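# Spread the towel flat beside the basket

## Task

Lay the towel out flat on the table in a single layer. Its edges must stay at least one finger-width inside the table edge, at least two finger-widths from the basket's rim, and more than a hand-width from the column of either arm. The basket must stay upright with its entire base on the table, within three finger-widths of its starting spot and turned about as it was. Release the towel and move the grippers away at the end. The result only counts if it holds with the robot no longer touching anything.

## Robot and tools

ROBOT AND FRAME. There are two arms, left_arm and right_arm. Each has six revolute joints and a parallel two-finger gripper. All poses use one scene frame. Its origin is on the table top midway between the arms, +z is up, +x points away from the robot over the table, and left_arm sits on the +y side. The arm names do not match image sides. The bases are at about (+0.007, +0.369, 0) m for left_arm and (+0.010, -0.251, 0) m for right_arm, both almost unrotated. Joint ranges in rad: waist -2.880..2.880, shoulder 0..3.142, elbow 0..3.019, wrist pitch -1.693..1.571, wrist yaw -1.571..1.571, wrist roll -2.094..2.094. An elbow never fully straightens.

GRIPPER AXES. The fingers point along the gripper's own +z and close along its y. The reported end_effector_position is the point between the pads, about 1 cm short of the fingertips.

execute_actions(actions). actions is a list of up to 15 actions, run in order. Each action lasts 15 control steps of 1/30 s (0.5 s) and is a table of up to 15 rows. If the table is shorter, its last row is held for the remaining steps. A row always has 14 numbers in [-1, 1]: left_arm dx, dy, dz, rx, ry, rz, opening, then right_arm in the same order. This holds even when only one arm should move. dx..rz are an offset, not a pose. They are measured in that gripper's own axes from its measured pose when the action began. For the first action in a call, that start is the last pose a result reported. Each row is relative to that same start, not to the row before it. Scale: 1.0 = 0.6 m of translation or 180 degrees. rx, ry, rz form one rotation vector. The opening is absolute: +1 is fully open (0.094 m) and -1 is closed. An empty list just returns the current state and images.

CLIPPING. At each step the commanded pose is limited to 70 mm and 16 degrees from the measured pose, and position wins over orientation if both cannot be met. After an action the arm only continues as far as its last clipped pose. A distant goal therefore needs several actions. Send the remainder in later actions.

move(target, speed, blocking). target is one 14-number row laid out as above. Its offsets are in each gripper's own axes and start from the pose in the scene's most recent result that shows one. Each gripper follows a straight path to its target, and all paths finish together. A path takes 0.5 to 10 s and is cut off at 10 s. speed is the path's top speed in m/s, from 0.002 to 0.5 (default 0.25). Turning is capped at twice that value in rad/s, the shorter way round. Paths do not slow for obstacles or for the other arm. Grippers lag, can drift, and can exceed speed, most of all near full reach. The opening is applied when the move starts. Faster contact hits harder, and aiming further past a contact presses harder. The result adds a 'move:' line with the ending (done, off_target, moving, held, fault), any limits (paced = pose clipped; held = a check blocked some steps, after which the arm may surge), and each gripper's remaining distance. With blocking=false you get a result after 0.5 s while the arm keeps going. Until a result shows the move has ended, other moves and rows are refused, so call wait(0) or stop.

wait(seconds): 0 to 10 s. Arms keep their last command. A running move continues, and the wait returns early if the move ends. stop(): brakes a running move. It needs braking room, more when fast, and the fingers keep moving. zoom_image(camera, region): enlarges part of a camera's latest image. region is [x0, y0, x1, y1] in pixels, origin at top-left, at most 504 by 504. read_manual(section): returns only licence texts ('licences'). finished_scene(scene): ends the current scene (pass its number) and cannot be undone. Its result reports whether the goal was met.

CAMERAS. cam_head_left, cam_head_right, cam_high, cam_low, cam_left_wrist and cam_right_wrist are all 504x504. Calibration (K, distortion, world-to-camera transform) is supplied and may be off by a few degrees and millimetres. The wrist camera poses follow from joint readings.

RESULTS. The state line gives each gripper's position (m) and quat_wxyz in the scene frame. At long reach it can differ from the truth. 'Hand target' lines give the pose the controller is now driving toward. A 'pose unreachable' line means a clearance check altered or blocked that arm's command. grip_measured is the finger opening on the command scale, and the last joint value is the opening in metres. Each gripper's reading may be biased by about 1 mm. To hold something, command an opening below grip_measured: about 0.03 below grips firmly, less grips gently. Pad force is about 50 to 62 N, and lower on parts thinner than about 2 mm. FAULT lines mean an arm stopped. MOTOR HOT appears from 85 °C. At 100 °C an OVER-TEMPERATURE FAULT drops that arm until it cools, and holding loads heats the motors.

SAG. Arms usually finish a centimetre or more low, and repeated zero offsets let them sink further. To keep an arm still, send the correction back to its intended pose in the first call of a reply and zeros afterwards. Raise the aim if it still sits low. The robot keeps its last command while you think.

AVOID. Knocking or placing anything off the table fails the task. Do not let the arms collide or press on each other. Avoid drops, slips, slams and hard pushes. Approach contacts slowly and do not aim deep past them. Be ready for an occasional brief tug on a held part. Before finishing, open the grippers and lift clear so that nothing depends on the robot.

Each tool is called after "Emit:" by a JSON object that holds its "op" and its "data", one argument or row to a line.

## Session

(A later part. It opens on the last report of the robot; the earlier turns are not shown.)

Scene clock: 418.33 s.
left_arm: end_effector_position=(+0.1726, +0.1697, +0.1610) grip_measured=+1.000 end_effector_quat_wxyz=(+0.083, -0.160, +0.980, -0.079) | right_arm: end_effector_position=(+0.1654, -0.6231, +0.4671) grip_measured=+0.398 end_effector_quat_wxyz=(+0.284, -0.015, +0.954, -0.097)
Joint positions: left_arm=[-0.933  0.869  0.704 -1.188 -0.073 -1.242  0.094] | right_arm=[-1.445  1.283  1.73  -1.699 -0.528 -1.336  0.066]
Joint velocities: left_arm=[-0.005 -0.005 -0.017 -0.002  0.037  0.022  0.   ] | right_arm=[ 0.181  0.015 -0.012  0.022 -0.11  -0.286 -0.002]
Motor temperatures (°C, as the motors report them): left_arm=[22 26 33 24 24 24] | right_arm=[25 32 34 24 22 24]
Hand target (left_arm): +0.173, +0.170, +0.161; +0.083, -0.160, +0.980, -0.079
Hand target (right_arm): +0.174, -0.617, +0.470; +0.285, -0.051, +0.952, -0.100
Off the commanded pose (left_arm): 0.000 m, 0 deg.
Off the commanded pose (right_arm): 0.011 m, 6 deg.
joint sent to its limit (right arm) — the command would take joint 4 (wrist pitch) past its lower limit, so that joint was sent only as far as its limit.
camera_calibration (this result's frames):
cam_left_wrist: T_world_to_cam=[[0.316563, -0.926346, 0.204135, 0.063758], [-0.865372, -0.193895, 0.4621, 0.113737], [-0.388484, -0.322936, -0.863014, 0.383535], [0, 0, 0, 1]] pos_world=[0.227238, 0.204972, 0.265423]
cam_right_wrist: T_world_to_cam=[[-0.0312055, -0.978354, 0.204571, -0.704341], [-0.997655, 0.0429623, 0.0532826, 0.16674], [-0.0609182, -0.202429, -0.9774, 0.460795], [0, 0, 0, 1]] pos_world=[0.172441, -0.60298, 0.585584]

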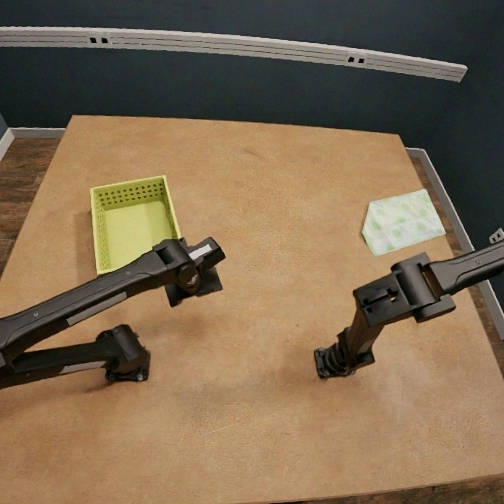

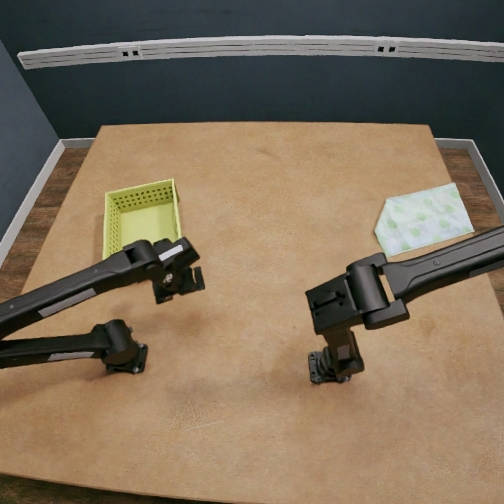

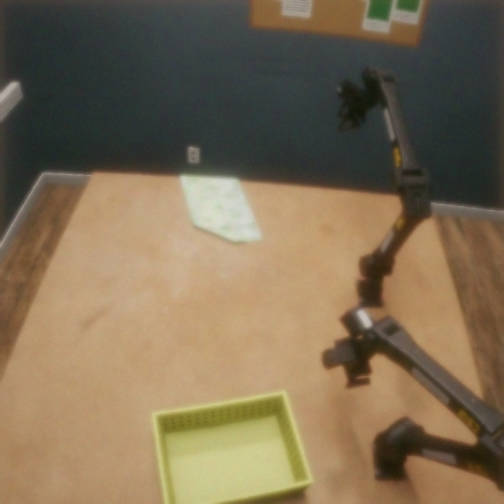

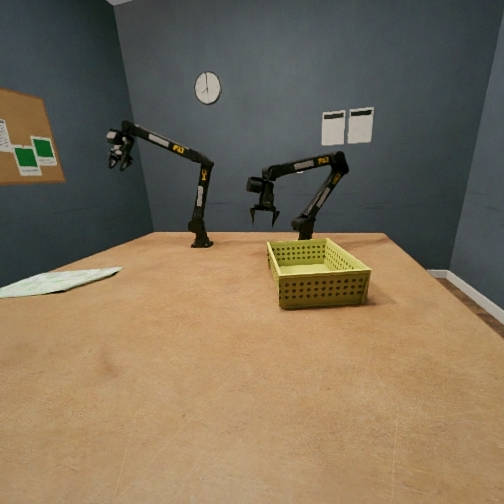

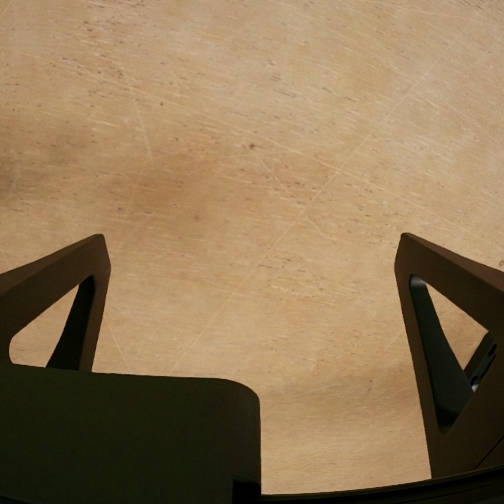

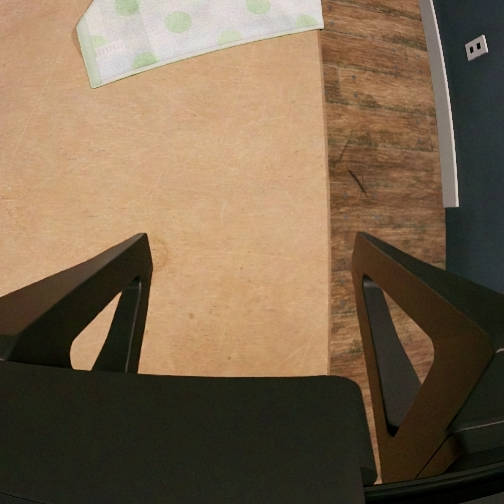

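Emit:
{"op": "move", "data": {
  "target": [0,0,0,0,0,0,1, -0.24,0.33,0.53,0,0.18,0,0.3],
  "speed": 0.3
}}

Scene clock: 434.20 s.
left_arm: end_effector_position=(+0.1726, +0.1697, +0.1610) grip_measured=+1.000 end_effector_quat_wxyz=(+0.083, -0.160, +0.980, -0.079) | right_arm: end_effector_position=(+0.4561, -0.4718, +0.2179) grip_measured=+0.302 end_effector_quat_wxyz=(-0.027, -0.001, +0.995, -0.097)
Joint positions: left_arm=[-0.933  0.869  0.704 -1.188 -0.073 -1.242  0.094] | right_arm=[-0.444  1.628  1.511 -1.43   0.2   -0.394  0.061]
Joint velocities: left_arm=[-0.005 -0.005 -0.002  0.007 -0.007 -0.051  0.   ] | right_arm=[-0.005  0.005 -0.012  0.002  0.095 -0.007 -0.001]
Motor temperatures (°C, as the motors report them): left_arm=[22 25 34 24 24 24] | right_arm=[25 32 34 24 22 24]
Hand target (left_arm): +0.173, +0.170, +0.161; +0.083, -0.160, +0.980, -0.079
Hand target (right_arm): +0.462, -0.479, +0.246; -0.003, +0.010, +0.994, -0.110
Off the commanded pose (left_arm): 0.000 m, 0 deg.
Off the commanded pose (right_arm): 0.029 m, 4 deg.
move: off_target (right_arm)
camera_calibration (this result's frames):
cam_left_wrist: T_world_to_cam=[[0.316563, -0.926346, 0.204135, 0.063758], [-0.865372, -0.193895, 0.4621, 0.113737], [-0.388484, -0.322936, -0.863014, 0.383535], [0, 0, 0, 1]] pos_world=[0.227238, 0.204972, 0.265423]
cam_right_wrist: T_world_to_cam=[[0.00957602, -0.978777, 0.204705, -0.515139], [-0.770895, 0.12316, 0.624941, 0.273428], [-0.63689, -0.16379, -0.753355, 0.497658], [0, 0, 0, 1]] pos_world=[0.532671, -0.45637, 0.309488]

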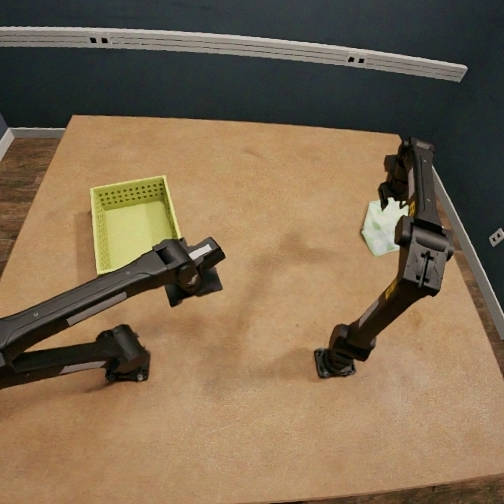

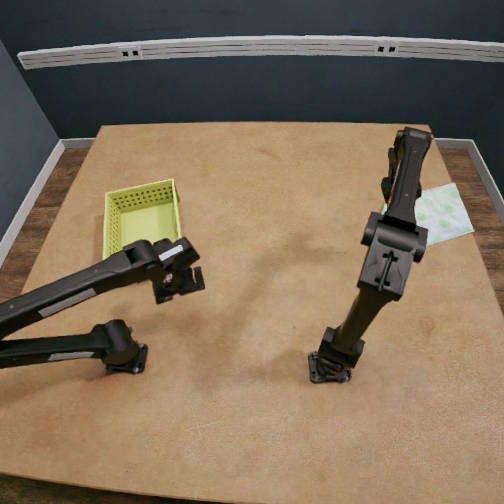

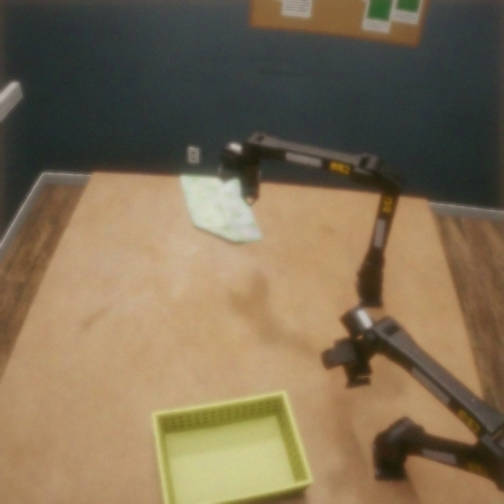

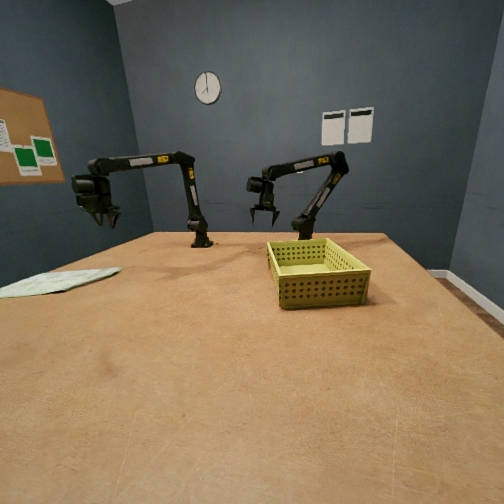

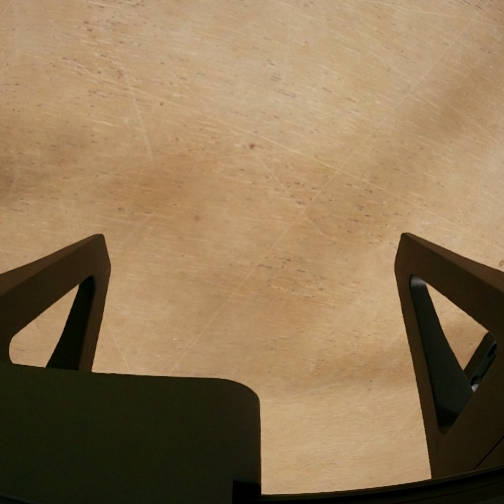

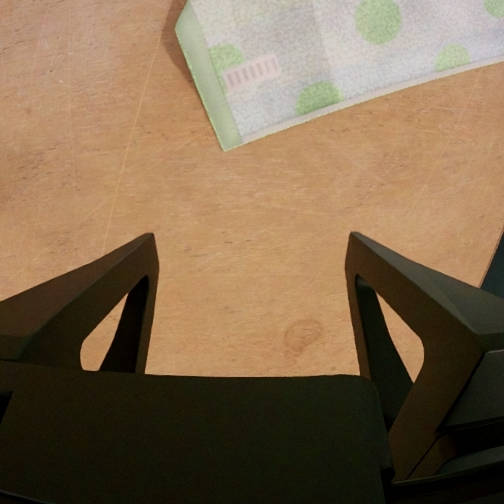

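Emit:
{"op": "move", "data": {
  "target": [0,0,0,0,0,0,1, 0.09,0,0.31,-0.06,0,0,0.3],
  "speed": 0.2
}}

Scene clock: 449.47 s.
left_arm: end_effector_position=(+0.1726, +0.1697, +0.1610) grip_measured=+1.000 end_effector_quat_wxyz=(+0.083, -0.160, +0.980, -0.079) | right_arm: end_effector_position=(+0.3895, -0.5028, +0.0348) grip_measured=+0.302 end_effector_quat_wxyz=(-0.038, +0.006, +0.999, +0.004)
Joint positions: left_arm=[-0.933  0.869  0.704 -1.188 -0.073 -1.242  0.094] | right_arm=[-0.626  1.744  1.156 -1.051  0.033 -0.558  0.061]
Joint velocities: left_arm=[-0.024 -0.005 -0.007  0.002  0.022 -0.051  0.   ] | right_arm=[ 0.005 -0.005 -0.002 -0.002  0.037  0.007 -0.002]
Motor temperatures (°C, as the motors report them): left_arm=[22 25 34 24 24 24] | right_arm=[25 32 36 24 22 24]
Hand target (left_arm): +0.173, +0.170, +0.161; +0.083, -0.160, +0.980, -0.079
Hand target (right_arm): +0.396, -0.505, +0.038; -0.027, +0.001, +1.000, +0.000
Off the commanded pose (left_arm): 0.000 m, 0 deg.
Off the commanded pose (right_arm): 0.007 m, 2 deg.
move: done
camera_calibration (this result's frames):
cam_left_wrist: T_world_to_cam=[[0.316563, -0.926346, 0.204135, 0.063758], [-0.865372, -0.193895, 0.4621, 0.113737], [-0.388484, -0.322936, -0.863014, 0.383535], [0, 0, 0, 1]] pos_world=[0.227238, 0.204972, 0.265423]
cam_right_wrist: T_world_to_cam=[[-0.0108786, -0.999931, 0.00438421, -0.503035], [-0.757148, 0.011101, 0.65315, 0.277593], [-0.653153, 0.00378583, -0.757216, 0.402972], [0, 0, 0, 1]] pos_world=[0.467909, -0.507608, 0.126033]

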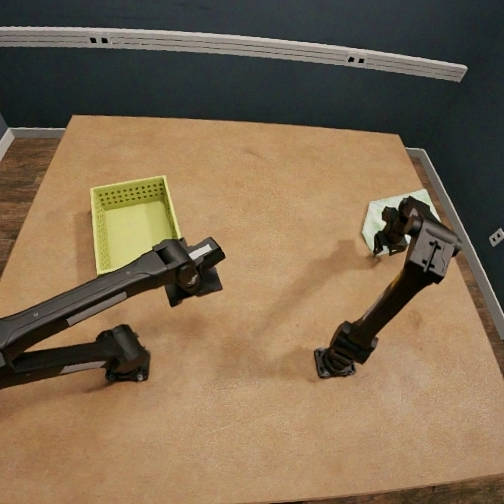

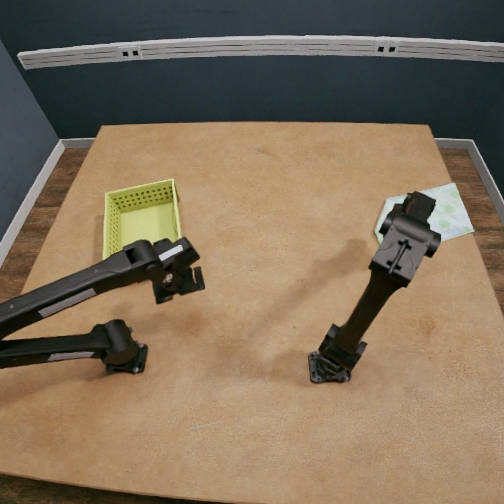

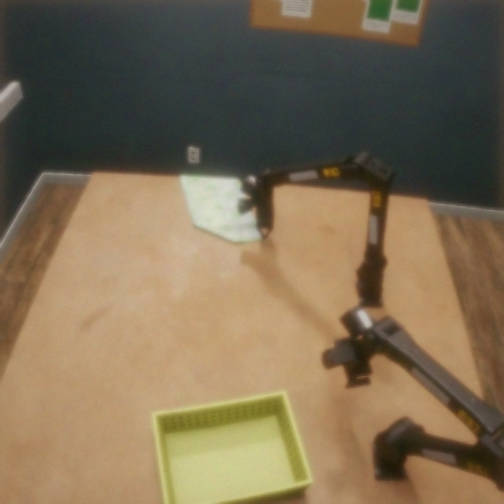

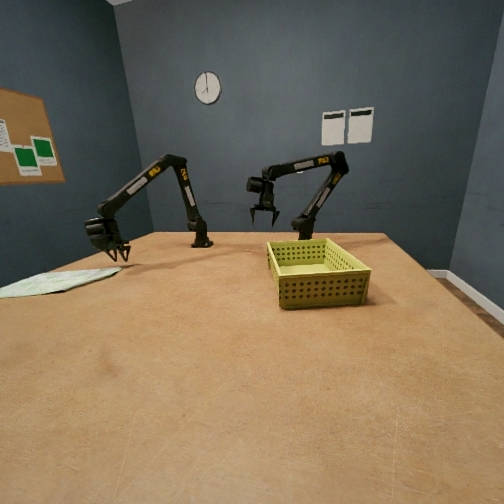

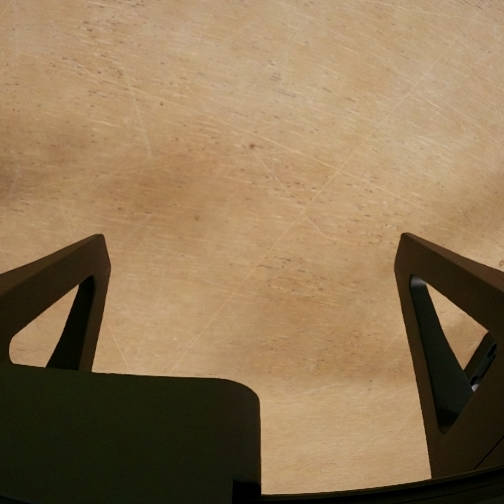

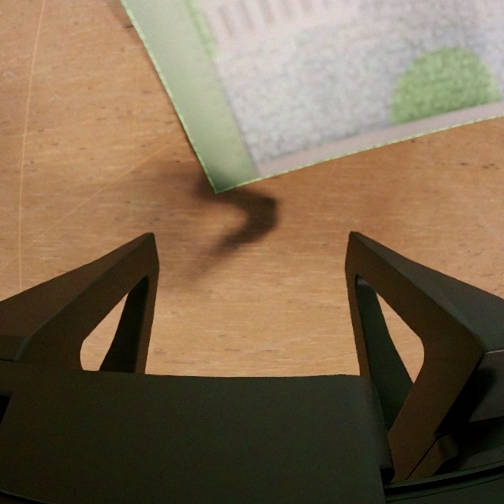

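Emit:
{"op": "execute_actions", "data": {
  "actions": [
    [[0,0,0,0,0,0,1,-0.075,-0.02,0,0,0,0,0.3]],
    [[0,0,0,0,0,0,1,-0.075,-0.02,0.045,0,0,0,0.3]],
    [[0,0,0,0,0,0,1,0,0,0.015,0,0,0,-1]],
    [[0,0,0,0,0,0,1,0,0,0,0,0,0,-1]]
  ]
}}

Emit:
{"op": "move", "data": {
  "target": [0,0,0,0,0,0,1, -0.1,0.4,-0.02,0,0,0,-1],
  "speed": 0.08
}}

Scene clock: 456.20 s.
left_arm: end_effector_position=(+0.1726, +0.1697, +0.1610) grip_measured=+1.000 end_effector_quat_wxyz=(+0.083, -0.160, +0.980, -0.079) | right_arm: end_effector_position=(+0.4620, -0.5236, +0.0097) grip_measured=-0.931 end_effector_quat_wxyz=(-0.037, +0.000, +0.999, +0.000)
Joint positions: left_arm=[-0.933  0.869  0.704 -1.188 -0.073 -1.242  0.094] | right_arm=[-0.584  1.937  1.371 -1.069  0.037 -0.527  0.003]
Joint velocities: left_arm=[ 0.005  0.005  0.007  0.007 -0.051  0.022  0.   ] | right_arm=[-0.005 -0.015 -0.017 -0.012 -0.022 -0.022  0.001]
Motor temperatures (°C, as the motors report them): left_arm=[22 25 34 24 24 24] | right_arm=[25 32 35 24 22 24]
Hand target (left_arm): +0.173, +0.170, +0.161; +0.083, -0.160, +0.980, -0.079
Hand target (right_arm): +0.462, -0.524, +0.009; -0.037, +0.000, +0.999, +0.000
Off the commanded pose (left_arm): 0.000 m, 0 deg.
Off the commanded pose (right_arm): 0.000 m, 0 deg.
camera_calibration (this result's frames):
cam_left_wrist: T_world_to_cam=[[0.316563, -0.926346, 0.204135, 0.063758], [-0.865372, -0.193895, 0.4621, 0.113737], [-0.388484, -0.322936, -0.863014, 0.383535], [0, 0, 0, 1]] pos_world=[0.227238, 0.204972, 0.265423]
cam_right_wrist: T_world_to_cam=[[0.00165736, -0.999931, 0.0116683, -0.528837], [-0.757781, 0.00635785, 0.652478, 0.346922], [-0.652507, -0.00992341, -0.757717, 0.423938], [0, 0, 0, 1]] pos_world=[0.54039, -0.526799, 0.101036]

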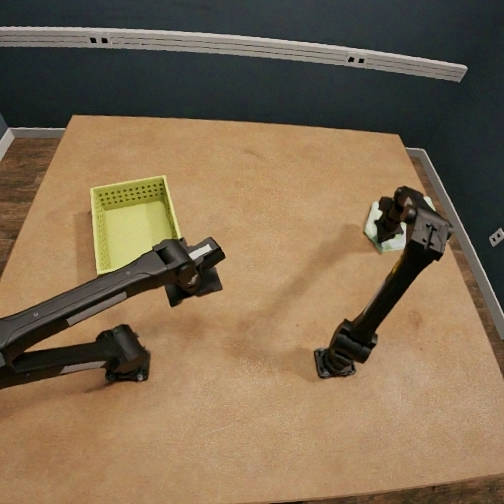

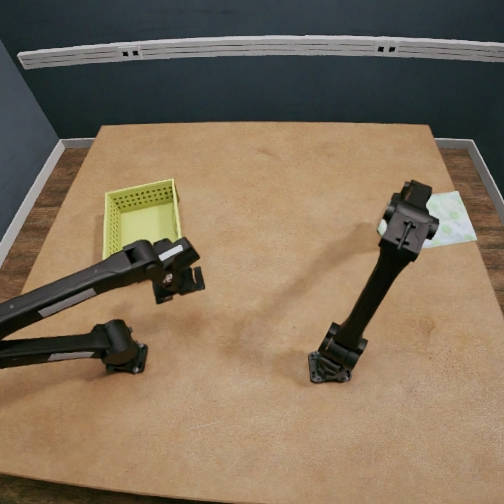

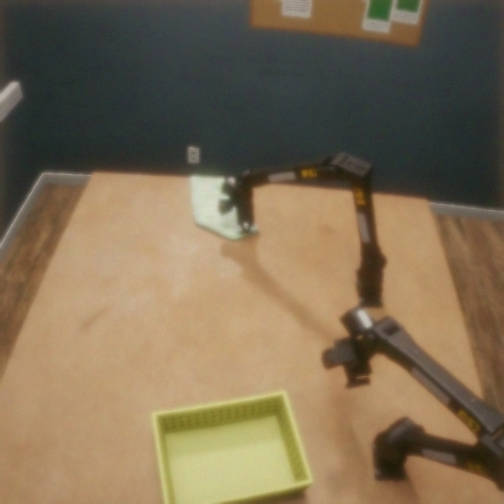

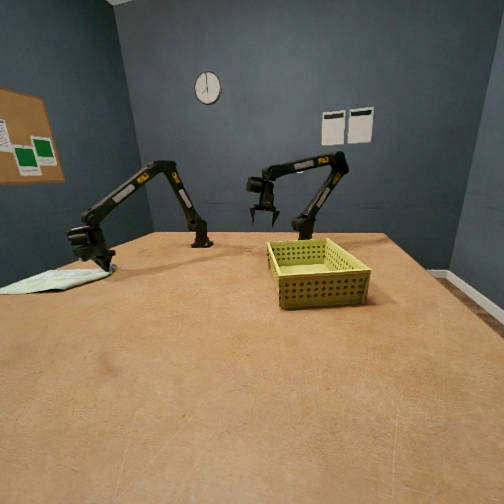

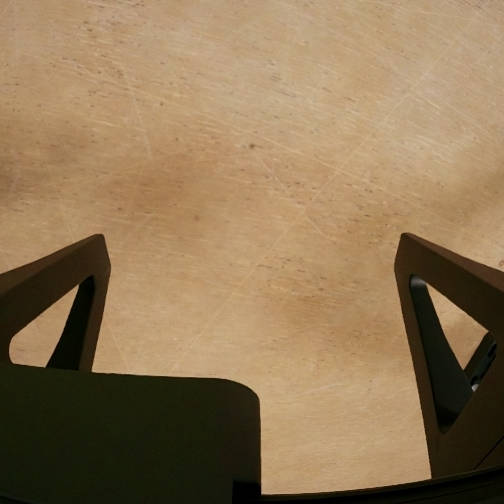

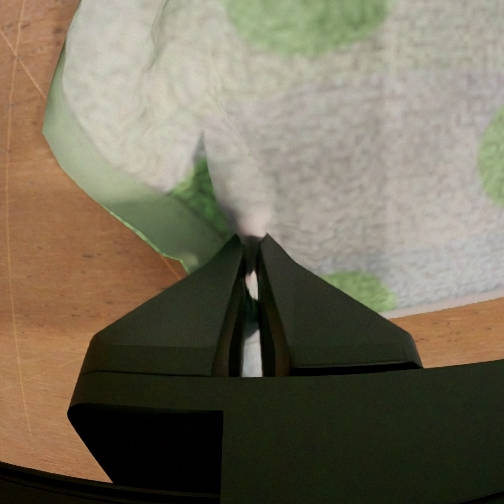

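Scene clock: 459.63 s.
left_arm: end_effector_position=(+0.1726, +0.1697, +0.1610) grip_measured=+1.000 end_effector_quat_wxyz=(+0.083, -0.160, +0.980, -0.079) | right_arm: end_effector_position=(+0.5129, -0.2901, +0.0104) grip_measured=-0.931 end_effector_quat_wxyz=(-0.044, -0.003, +0.999, -0.010)
Joint positions: left_arm=[-0.933  0.869  0.704 -1.188 -0.073 -1.242  0.094] | right_arm=[-0.121  1.898  1.31  -1.069  0.026 -0.072  0.003]
Joint velocities: left_arm=[-0.015 -0.005  0.007 -0.002 -0.007 -0.037  0.   ] | right_arm=[-0.005 -0.015 -0.017 -0.007 -0.037 -0.051  0.001]
Motor temperatures (°C, as the motors report them): left_arm=[22 25 34 24 24 24] | right_arm=[25 33 35 24 22 24]
Hand target (left_arm): +0.173, +0.170, +0.161; +0.083, -0.160, +0.980, -0.079
Hand target (right_arm): +0.523, -0.288, +0.017; -0.038, +0.000, +0.999, -0.008
Off the commanded pose (left_arm): 0.000 m, 0 deg.
Off the commanded pose (right_arm): 0.014 m, 1 deg.
move: off_target (right_arm)
camera_calibration (this result's frames):
cam_left_wrist: T_world_to_cam=[[0.316563, -0.926346, 0.204135, 0.063758], [-0.865372, -0.193895, 0.4621, 0.113737], [-0.388484, -0.322936, -0.863014, 0.383535], [0, 0, 0, 1]] pos_world=[0.227238, 0.204972, 0.265423]
cam_right_wrist: T_world_to_cam=[[0.00954577, -0.999442, 0.0320149, -0.299516], [-0.748523, 0.0140872, 0.662959, 0.381006], [-0.66304, -0.0302924, -0.747971, 0.459393], [0, 0, 0, 1]] pos_world=[0.592647, -0.2908, 0.100611]

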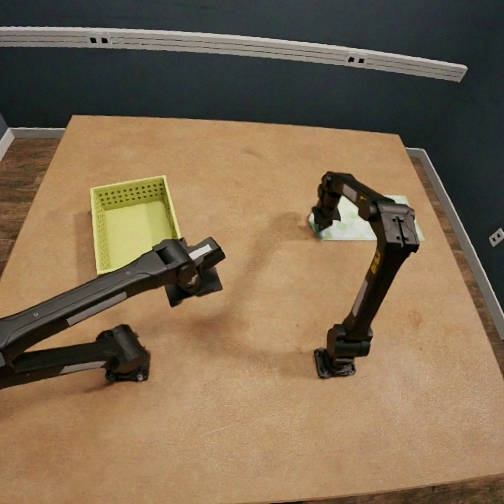

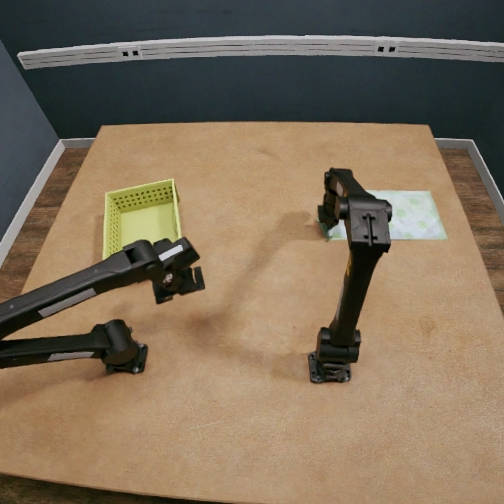

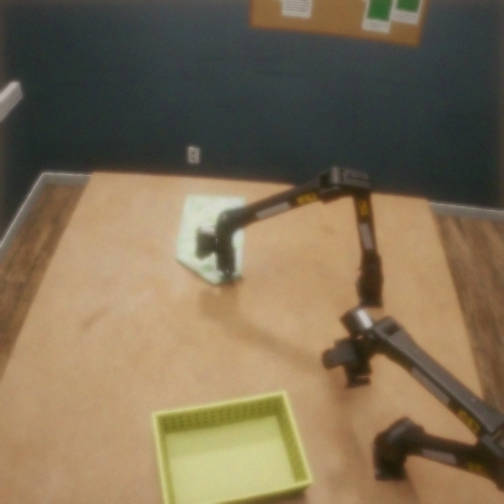

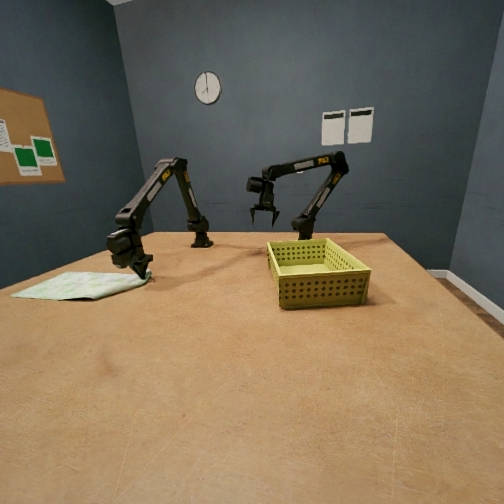

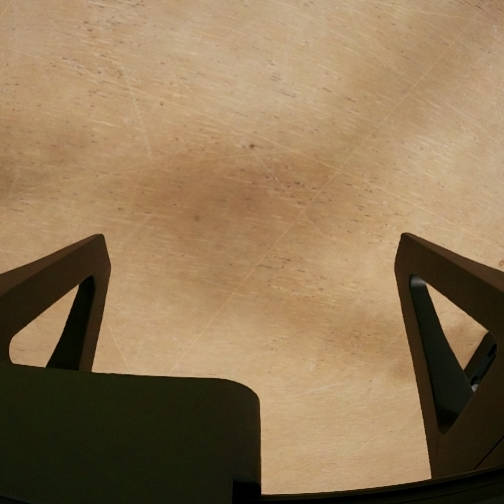

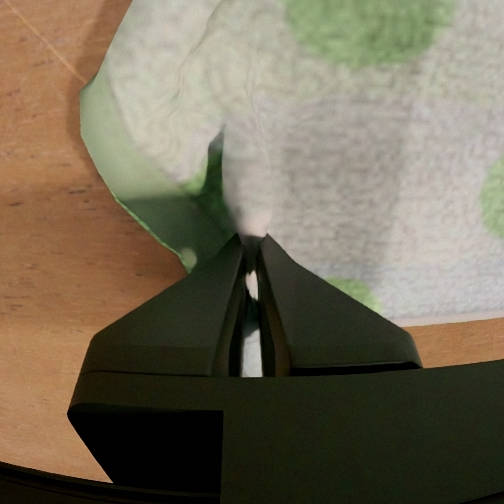

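On the table now. Release and retreat to view.

Emit:
{"op": "execute_actions", "data": {
  "actions": [
    [[0,0,0,0,0,0,1,0,0.06,0,0,0,0,-1]],
    [[0,0,0,0,0,0,1,0,0.06,0,0,0,0,0.3]],
    [[0,0,0,0,0,0,1,0,0,-0.12,0,0,0,0.3]],
    [[0,0,0,0,0,0,1,0.12,0,-0.2,0,0,0,0.3]],
    [[0,0,0,0,0,0,1,0.3,-0.2,-0.1,0,0,0,0.3]],
    [[0,0,0,0,0,0,1,0.2,-0.2,0,0,0,0,0.3]],
    [[0,0,0,0,0,0,1,0,0,0,0,0,0,0.3]]
  ]
}}

Emit:
{"op": "zoom_image", "data": {
  "camera": "cam_head_right",
  "region": [280,150,480,280]
}}

Emit:
{"op": "zoom_image", "data": {
  "camera": "cam_high",
  "region": [140,170,300,310]
}}

Scene clock: 470.03 s.
left_arm: end_effector_position=(+0.1726, +0.1697, +0.1610) grip_measured=+1.000 end_effector_quat_wxyz=(+0.083, -0.160, +0.980, -0.079) | right_arm: end_effector_position=(+0.1311, -0.4459, +0.2653) grip_measured=+0.298 end_effector_quat_wxyz=(-0.039, +0.072, +0.997, -0.007)
Joint positions: left_arm=[-0.933  0.869  0.704 -1.188 -0.073 -1.242  0.094] | right_arm=[-1.014  0.953  1.036 -1.693  0.07  -0.814  0.061]
Joint velocities: left_arm=[-0.005 -0.005  0.002 -0.002 -0.037 -0.022  0.   ] | right_arm=[-0.015 -0.005 -0.002 -0.007 -0.022 -0.007  0.   ]
Motor temperatures (°C, as the motors report them): left_arm=[22 25 34 24 24 24] | right_arm=[25 33 35 24 22 24]
Hand target (left_arm): +0.173, +0.170, +0.161; +0.083, -0.160, +0.980, -0.079
Hand target (right_arm): +0.131, -0.446, +0.266; -0.039, +0.075, +0.996, -0.008
Off the commanded pose (left_arm): 0.000 m, 0 deg.
Off the commanded pose (right_arm): 0.001 m, 0 deg.
camera_calibration (this result's frames):
cam_left_wrist: T_world_to_cam=[[0.316563, -0.926346, 0.204135, 0.063758], [-0.865372, -0.193895, 0.4621, 0.113737], [-0.388484, -0.322936, -0.863014, 0.383535], [0, 0, 0, 1]] pos_world=[0.227238, 0.204972, 0.265423]
cam_right_wrist: T_world_to_cam=[[-0.140614, -0.989545, 0.0320642, -0.435707], [-0.744993, 0.127082, 0.654856, -0.0194884], [-0.652084, 0.0681941, -0.755073, 0.436567], [0, 0, 0, 1]] pos_world=[0.208893, -0.458446, 0.356372]

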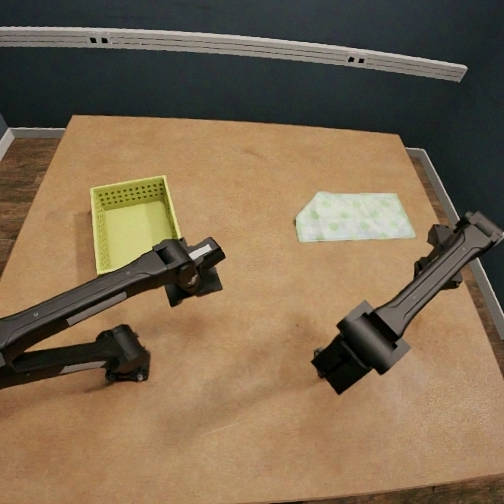

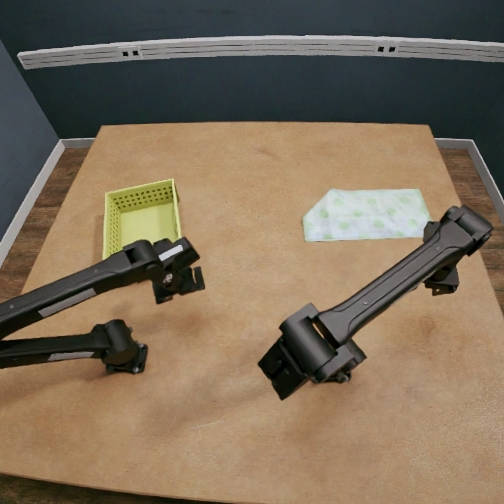

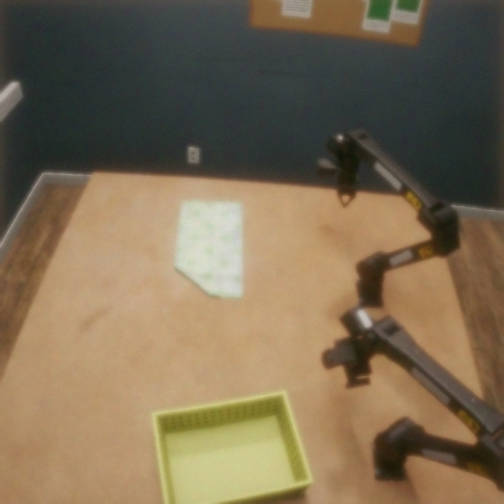

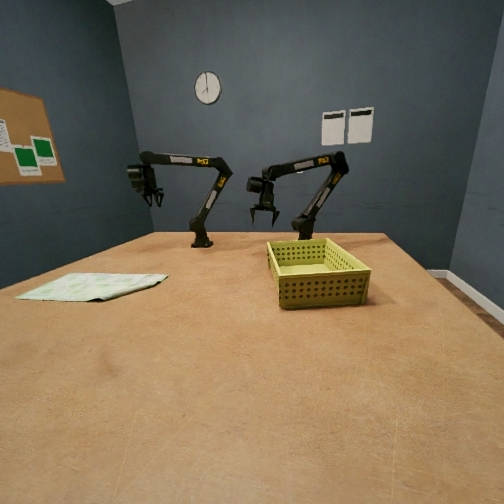

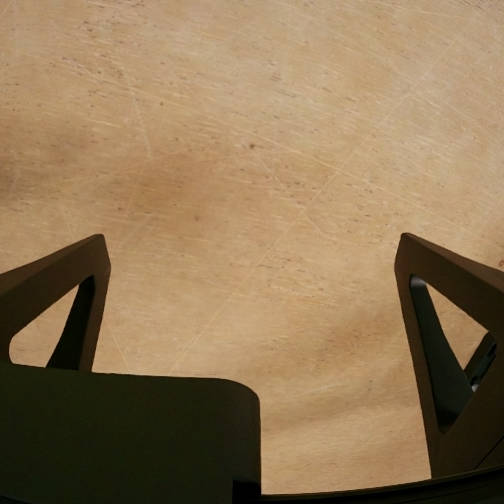

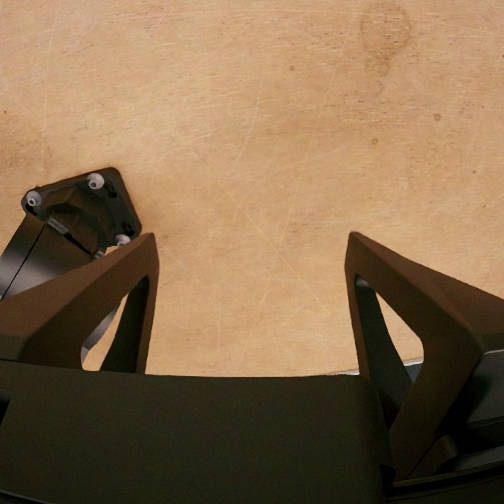

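Region (280, 150, 480, 280) of cam_head_right's 504x504 image, scaled by 2.520, with more detail than that image has; it fills the top 328 rows of this view, and the rest is white.

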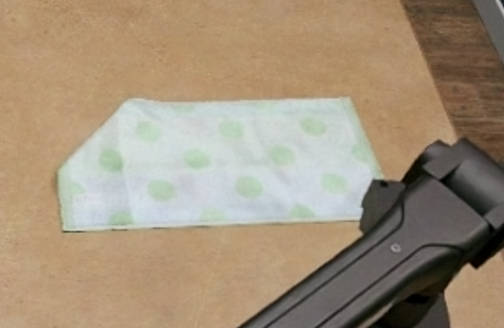

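Region (140, 170, 300, 310) of cam_high's 504x504 image, scaled by 3.150, with more detail than that image has; it fills the top 441 rows of this view, and the rest is white.

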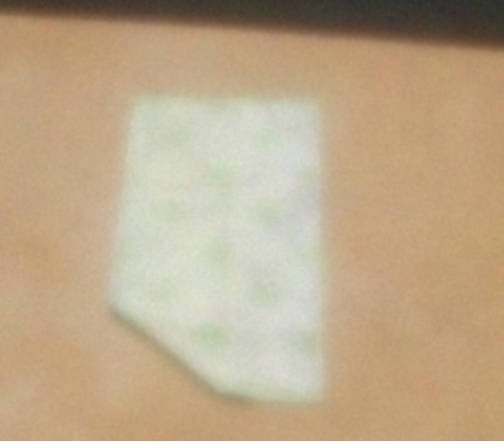

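Emit:
{"op": "move", "data": {
  "target": [0,0,0,0,0,0,1, -0.73,0.37,0.17,0,0,0.045,0.3],
  "speed": 0.3
}}

Scene clock: 483.37 s.
left_arm: end_effector_position=(+0.1726, +0.1697, +0.1610) grip_measured=+1.000 end_effector_quat_wxyz=(+0.083, -0.160, +0.980, -0.079) | right_arm: end_effector_position=(+0.5739, -0.2972, +0.1110) grip_measured=+0.298 end_effector_quat_wxyz=(-0.061, +0.134, +0.989, -0.028)
Joint positions: left_arm=[-0.933  0.869  0.704 -1.188 -0.073 -1.242  0.094] | right_arm=[-0.121  1.959  1.692 -1.429  0.047  0.207  0.061]
Joint velocities: left_arm=[-0.005  0.015  0.007 -0.002  0.007 -0.095  0.   ] | right_arm=[-0.015 -0.005 -0.007 -0.007  0.037  0.037  0.   ]
Motor temperatures (°C, as the motors report them): left_arm=[22 25 34 24 24 24] | right_arm=[25 32 35 24 22 24]
Hand target (left_arm): +0.173, +0.170, +0.161; +0.083, -0.160, +0.980, -0.079
Hand target (right_arm): +0.587, -0.299, +0.131; -0.040, +0.142, +0.989, -0.025
Off the commanded pose (left_arm): 0.000 m, 0 deg.
Off the commanded pose (right_arm): 0.020 m, 3 deg.
move: off_target (right_arm)
camera_calibration (this result's frames):
cam_left_wrist: T_world_to_cam=[[0.316563, -0.926346, 0.204135, 0.063758], [-0.865372, -0.193895, 0.4621, 0.113737], [-0.388484, -0.322936, -0.863014, 0.383535], [0, 0, 0, 1]] pos_world=[0.227238, 0.204972, 0.265423]
cam_right_wrist: T_world_to_cam=[[-0.259784, -0.962108, 0.082827, -0.150408], [-0.691799, 0.245265, 0.679161, 0.394426], [-0.67374, 0.119135, -0.729301, 0.623353], [0, 0, 0, 1]] pos_world=[0.653768, -0.315711, 0.199192]

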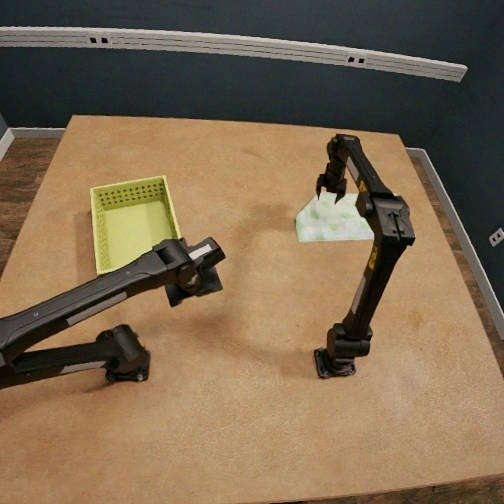

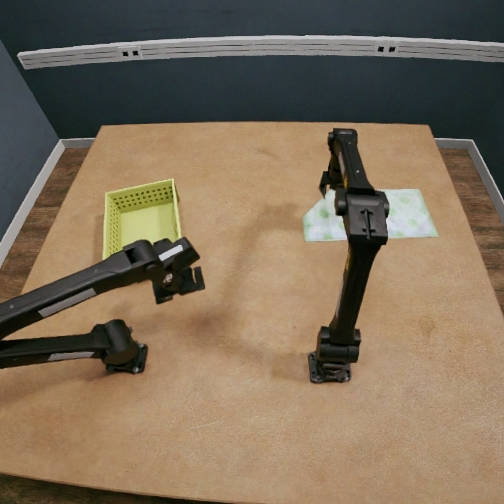

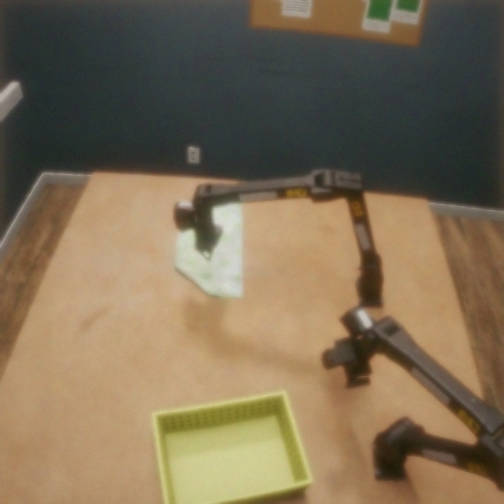

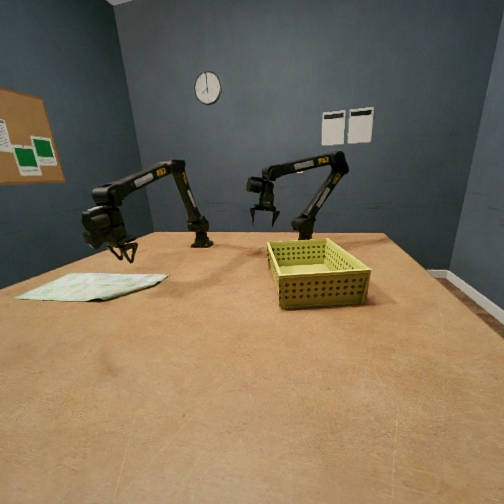

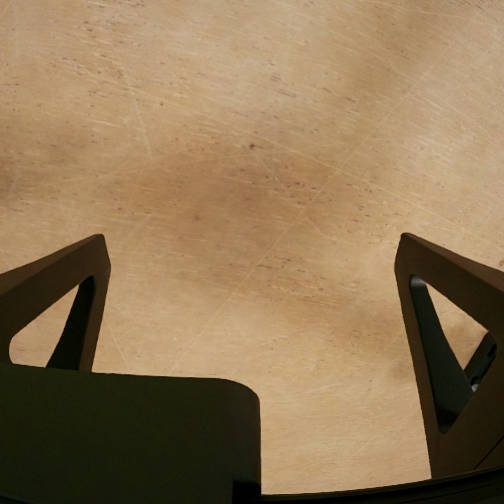

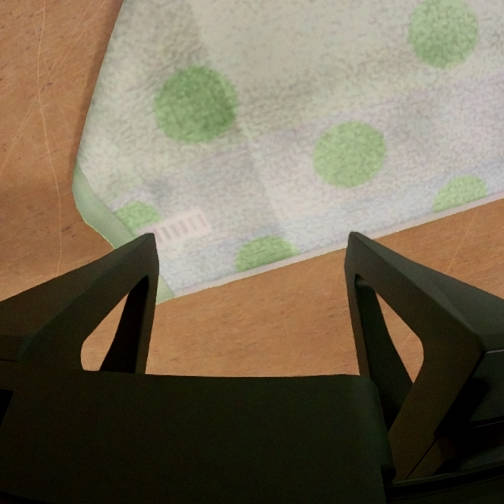

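Emit:
{"op": "move", "data": {
  "target": [0,0,0,0,0,0,1, -0.05,0.13,-0.03,0,0,-0.09,0.3],
  "speed": 0.2
}}

Scene clock: 490.67 s.
left_arm: end_effector_position=(+0.1726, +0.1697, +0.1610) grip_measured=+1.000 end_effector_quat_wxyz=(+0.083, -0.160, +0.980, -0.079) | right_arm: end_effector_position=(+0.6131, -0.2313, +0.1133) grip_measured=+0.298 end_effector_quat_wxyz=(-0.073, -0.001, +0.997, -0.024)
Joint positions: left_arm=[-0.933  0.869  0.704 -1.188 -0.073 -1.242  0.094] | right_arm=[-0.009  2.077  1.886 -1.529  0.041  0.046  0.061]
Joint velocities: left_arm=[-0.024  0.015 -0.012  0.032  0.066 -0.022  0.   ] | right_arm=[-0.005 -0.005  0.002 -0.012  0.007  0.007 -0.   ]
Motor temperatures (°C, as the motors report them): left_arm=[22 25 35 24 24 24] | right_arm=[25 33 36 24 22 24]
Hand target (left_arm): +0.173, +0.170, +0.161; +0.083, -0.160, +0.980, -0.079
Hand target (right_arm): +0.625, -0.230, +0.122; -0.063, -0.006, +0.998, -0.021
Off the commanded pose (left_arm): 0.000 m, 0 deg.
Off the commanded pose (right_arm): 0.014 m, 1 deg.
move: off_target (right_arm)
camera_calibration (this result's frames):
cam_left_wrist: T_world_to_cam=[[0.316563, -0.926346, 0.204135, 0.063758], [-0.865372, -0.193895, 0.4621, 0.113737], [-0.388484, -0.322936, -0.863014, 0.383535], [0, 0, 0, 1]] pos_world=[0.227238, 0.204972, 0.265423]
cam_right_wrist: T_world_to_cam=[[0.00939922, -0.99821, 0.0590558, -0.247721], [-0.708504, 0.035028, 0.704837, 0.362525], [-0.705644, -0.0484662, -0.706907, 0.621878], [0, 0, 0, 1]] pos_world=[0.698003, -0.229836, 0.198718]

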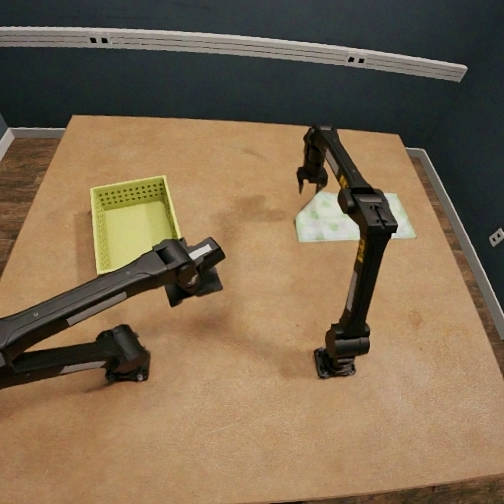

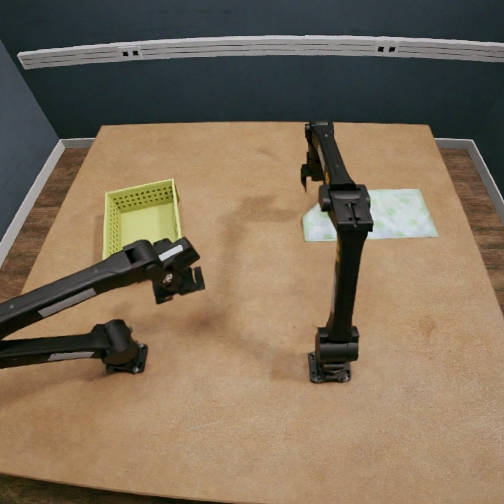

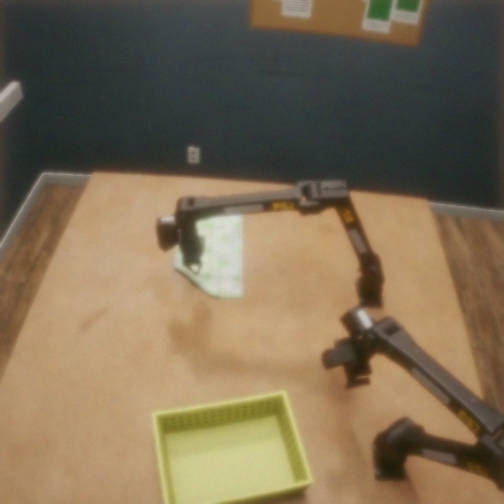

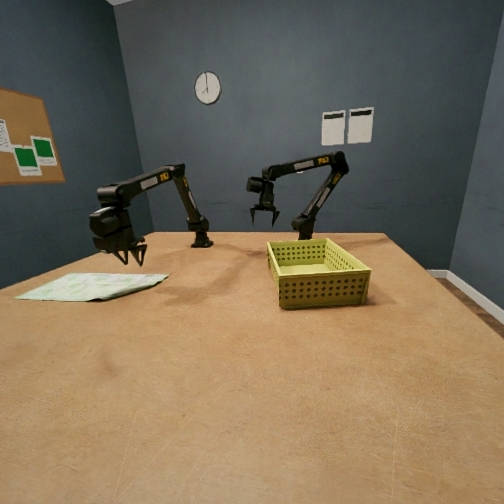

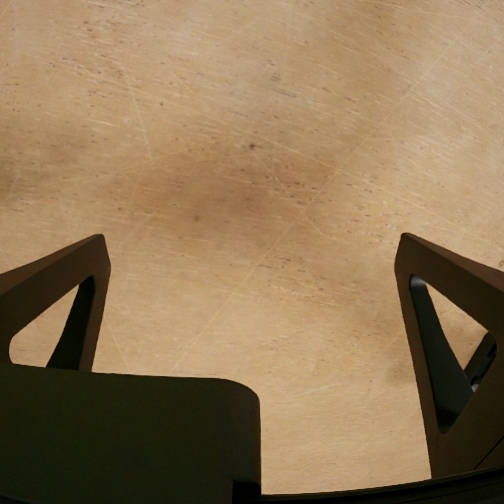

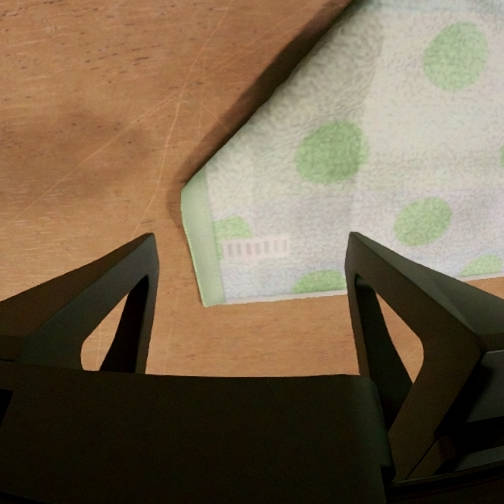

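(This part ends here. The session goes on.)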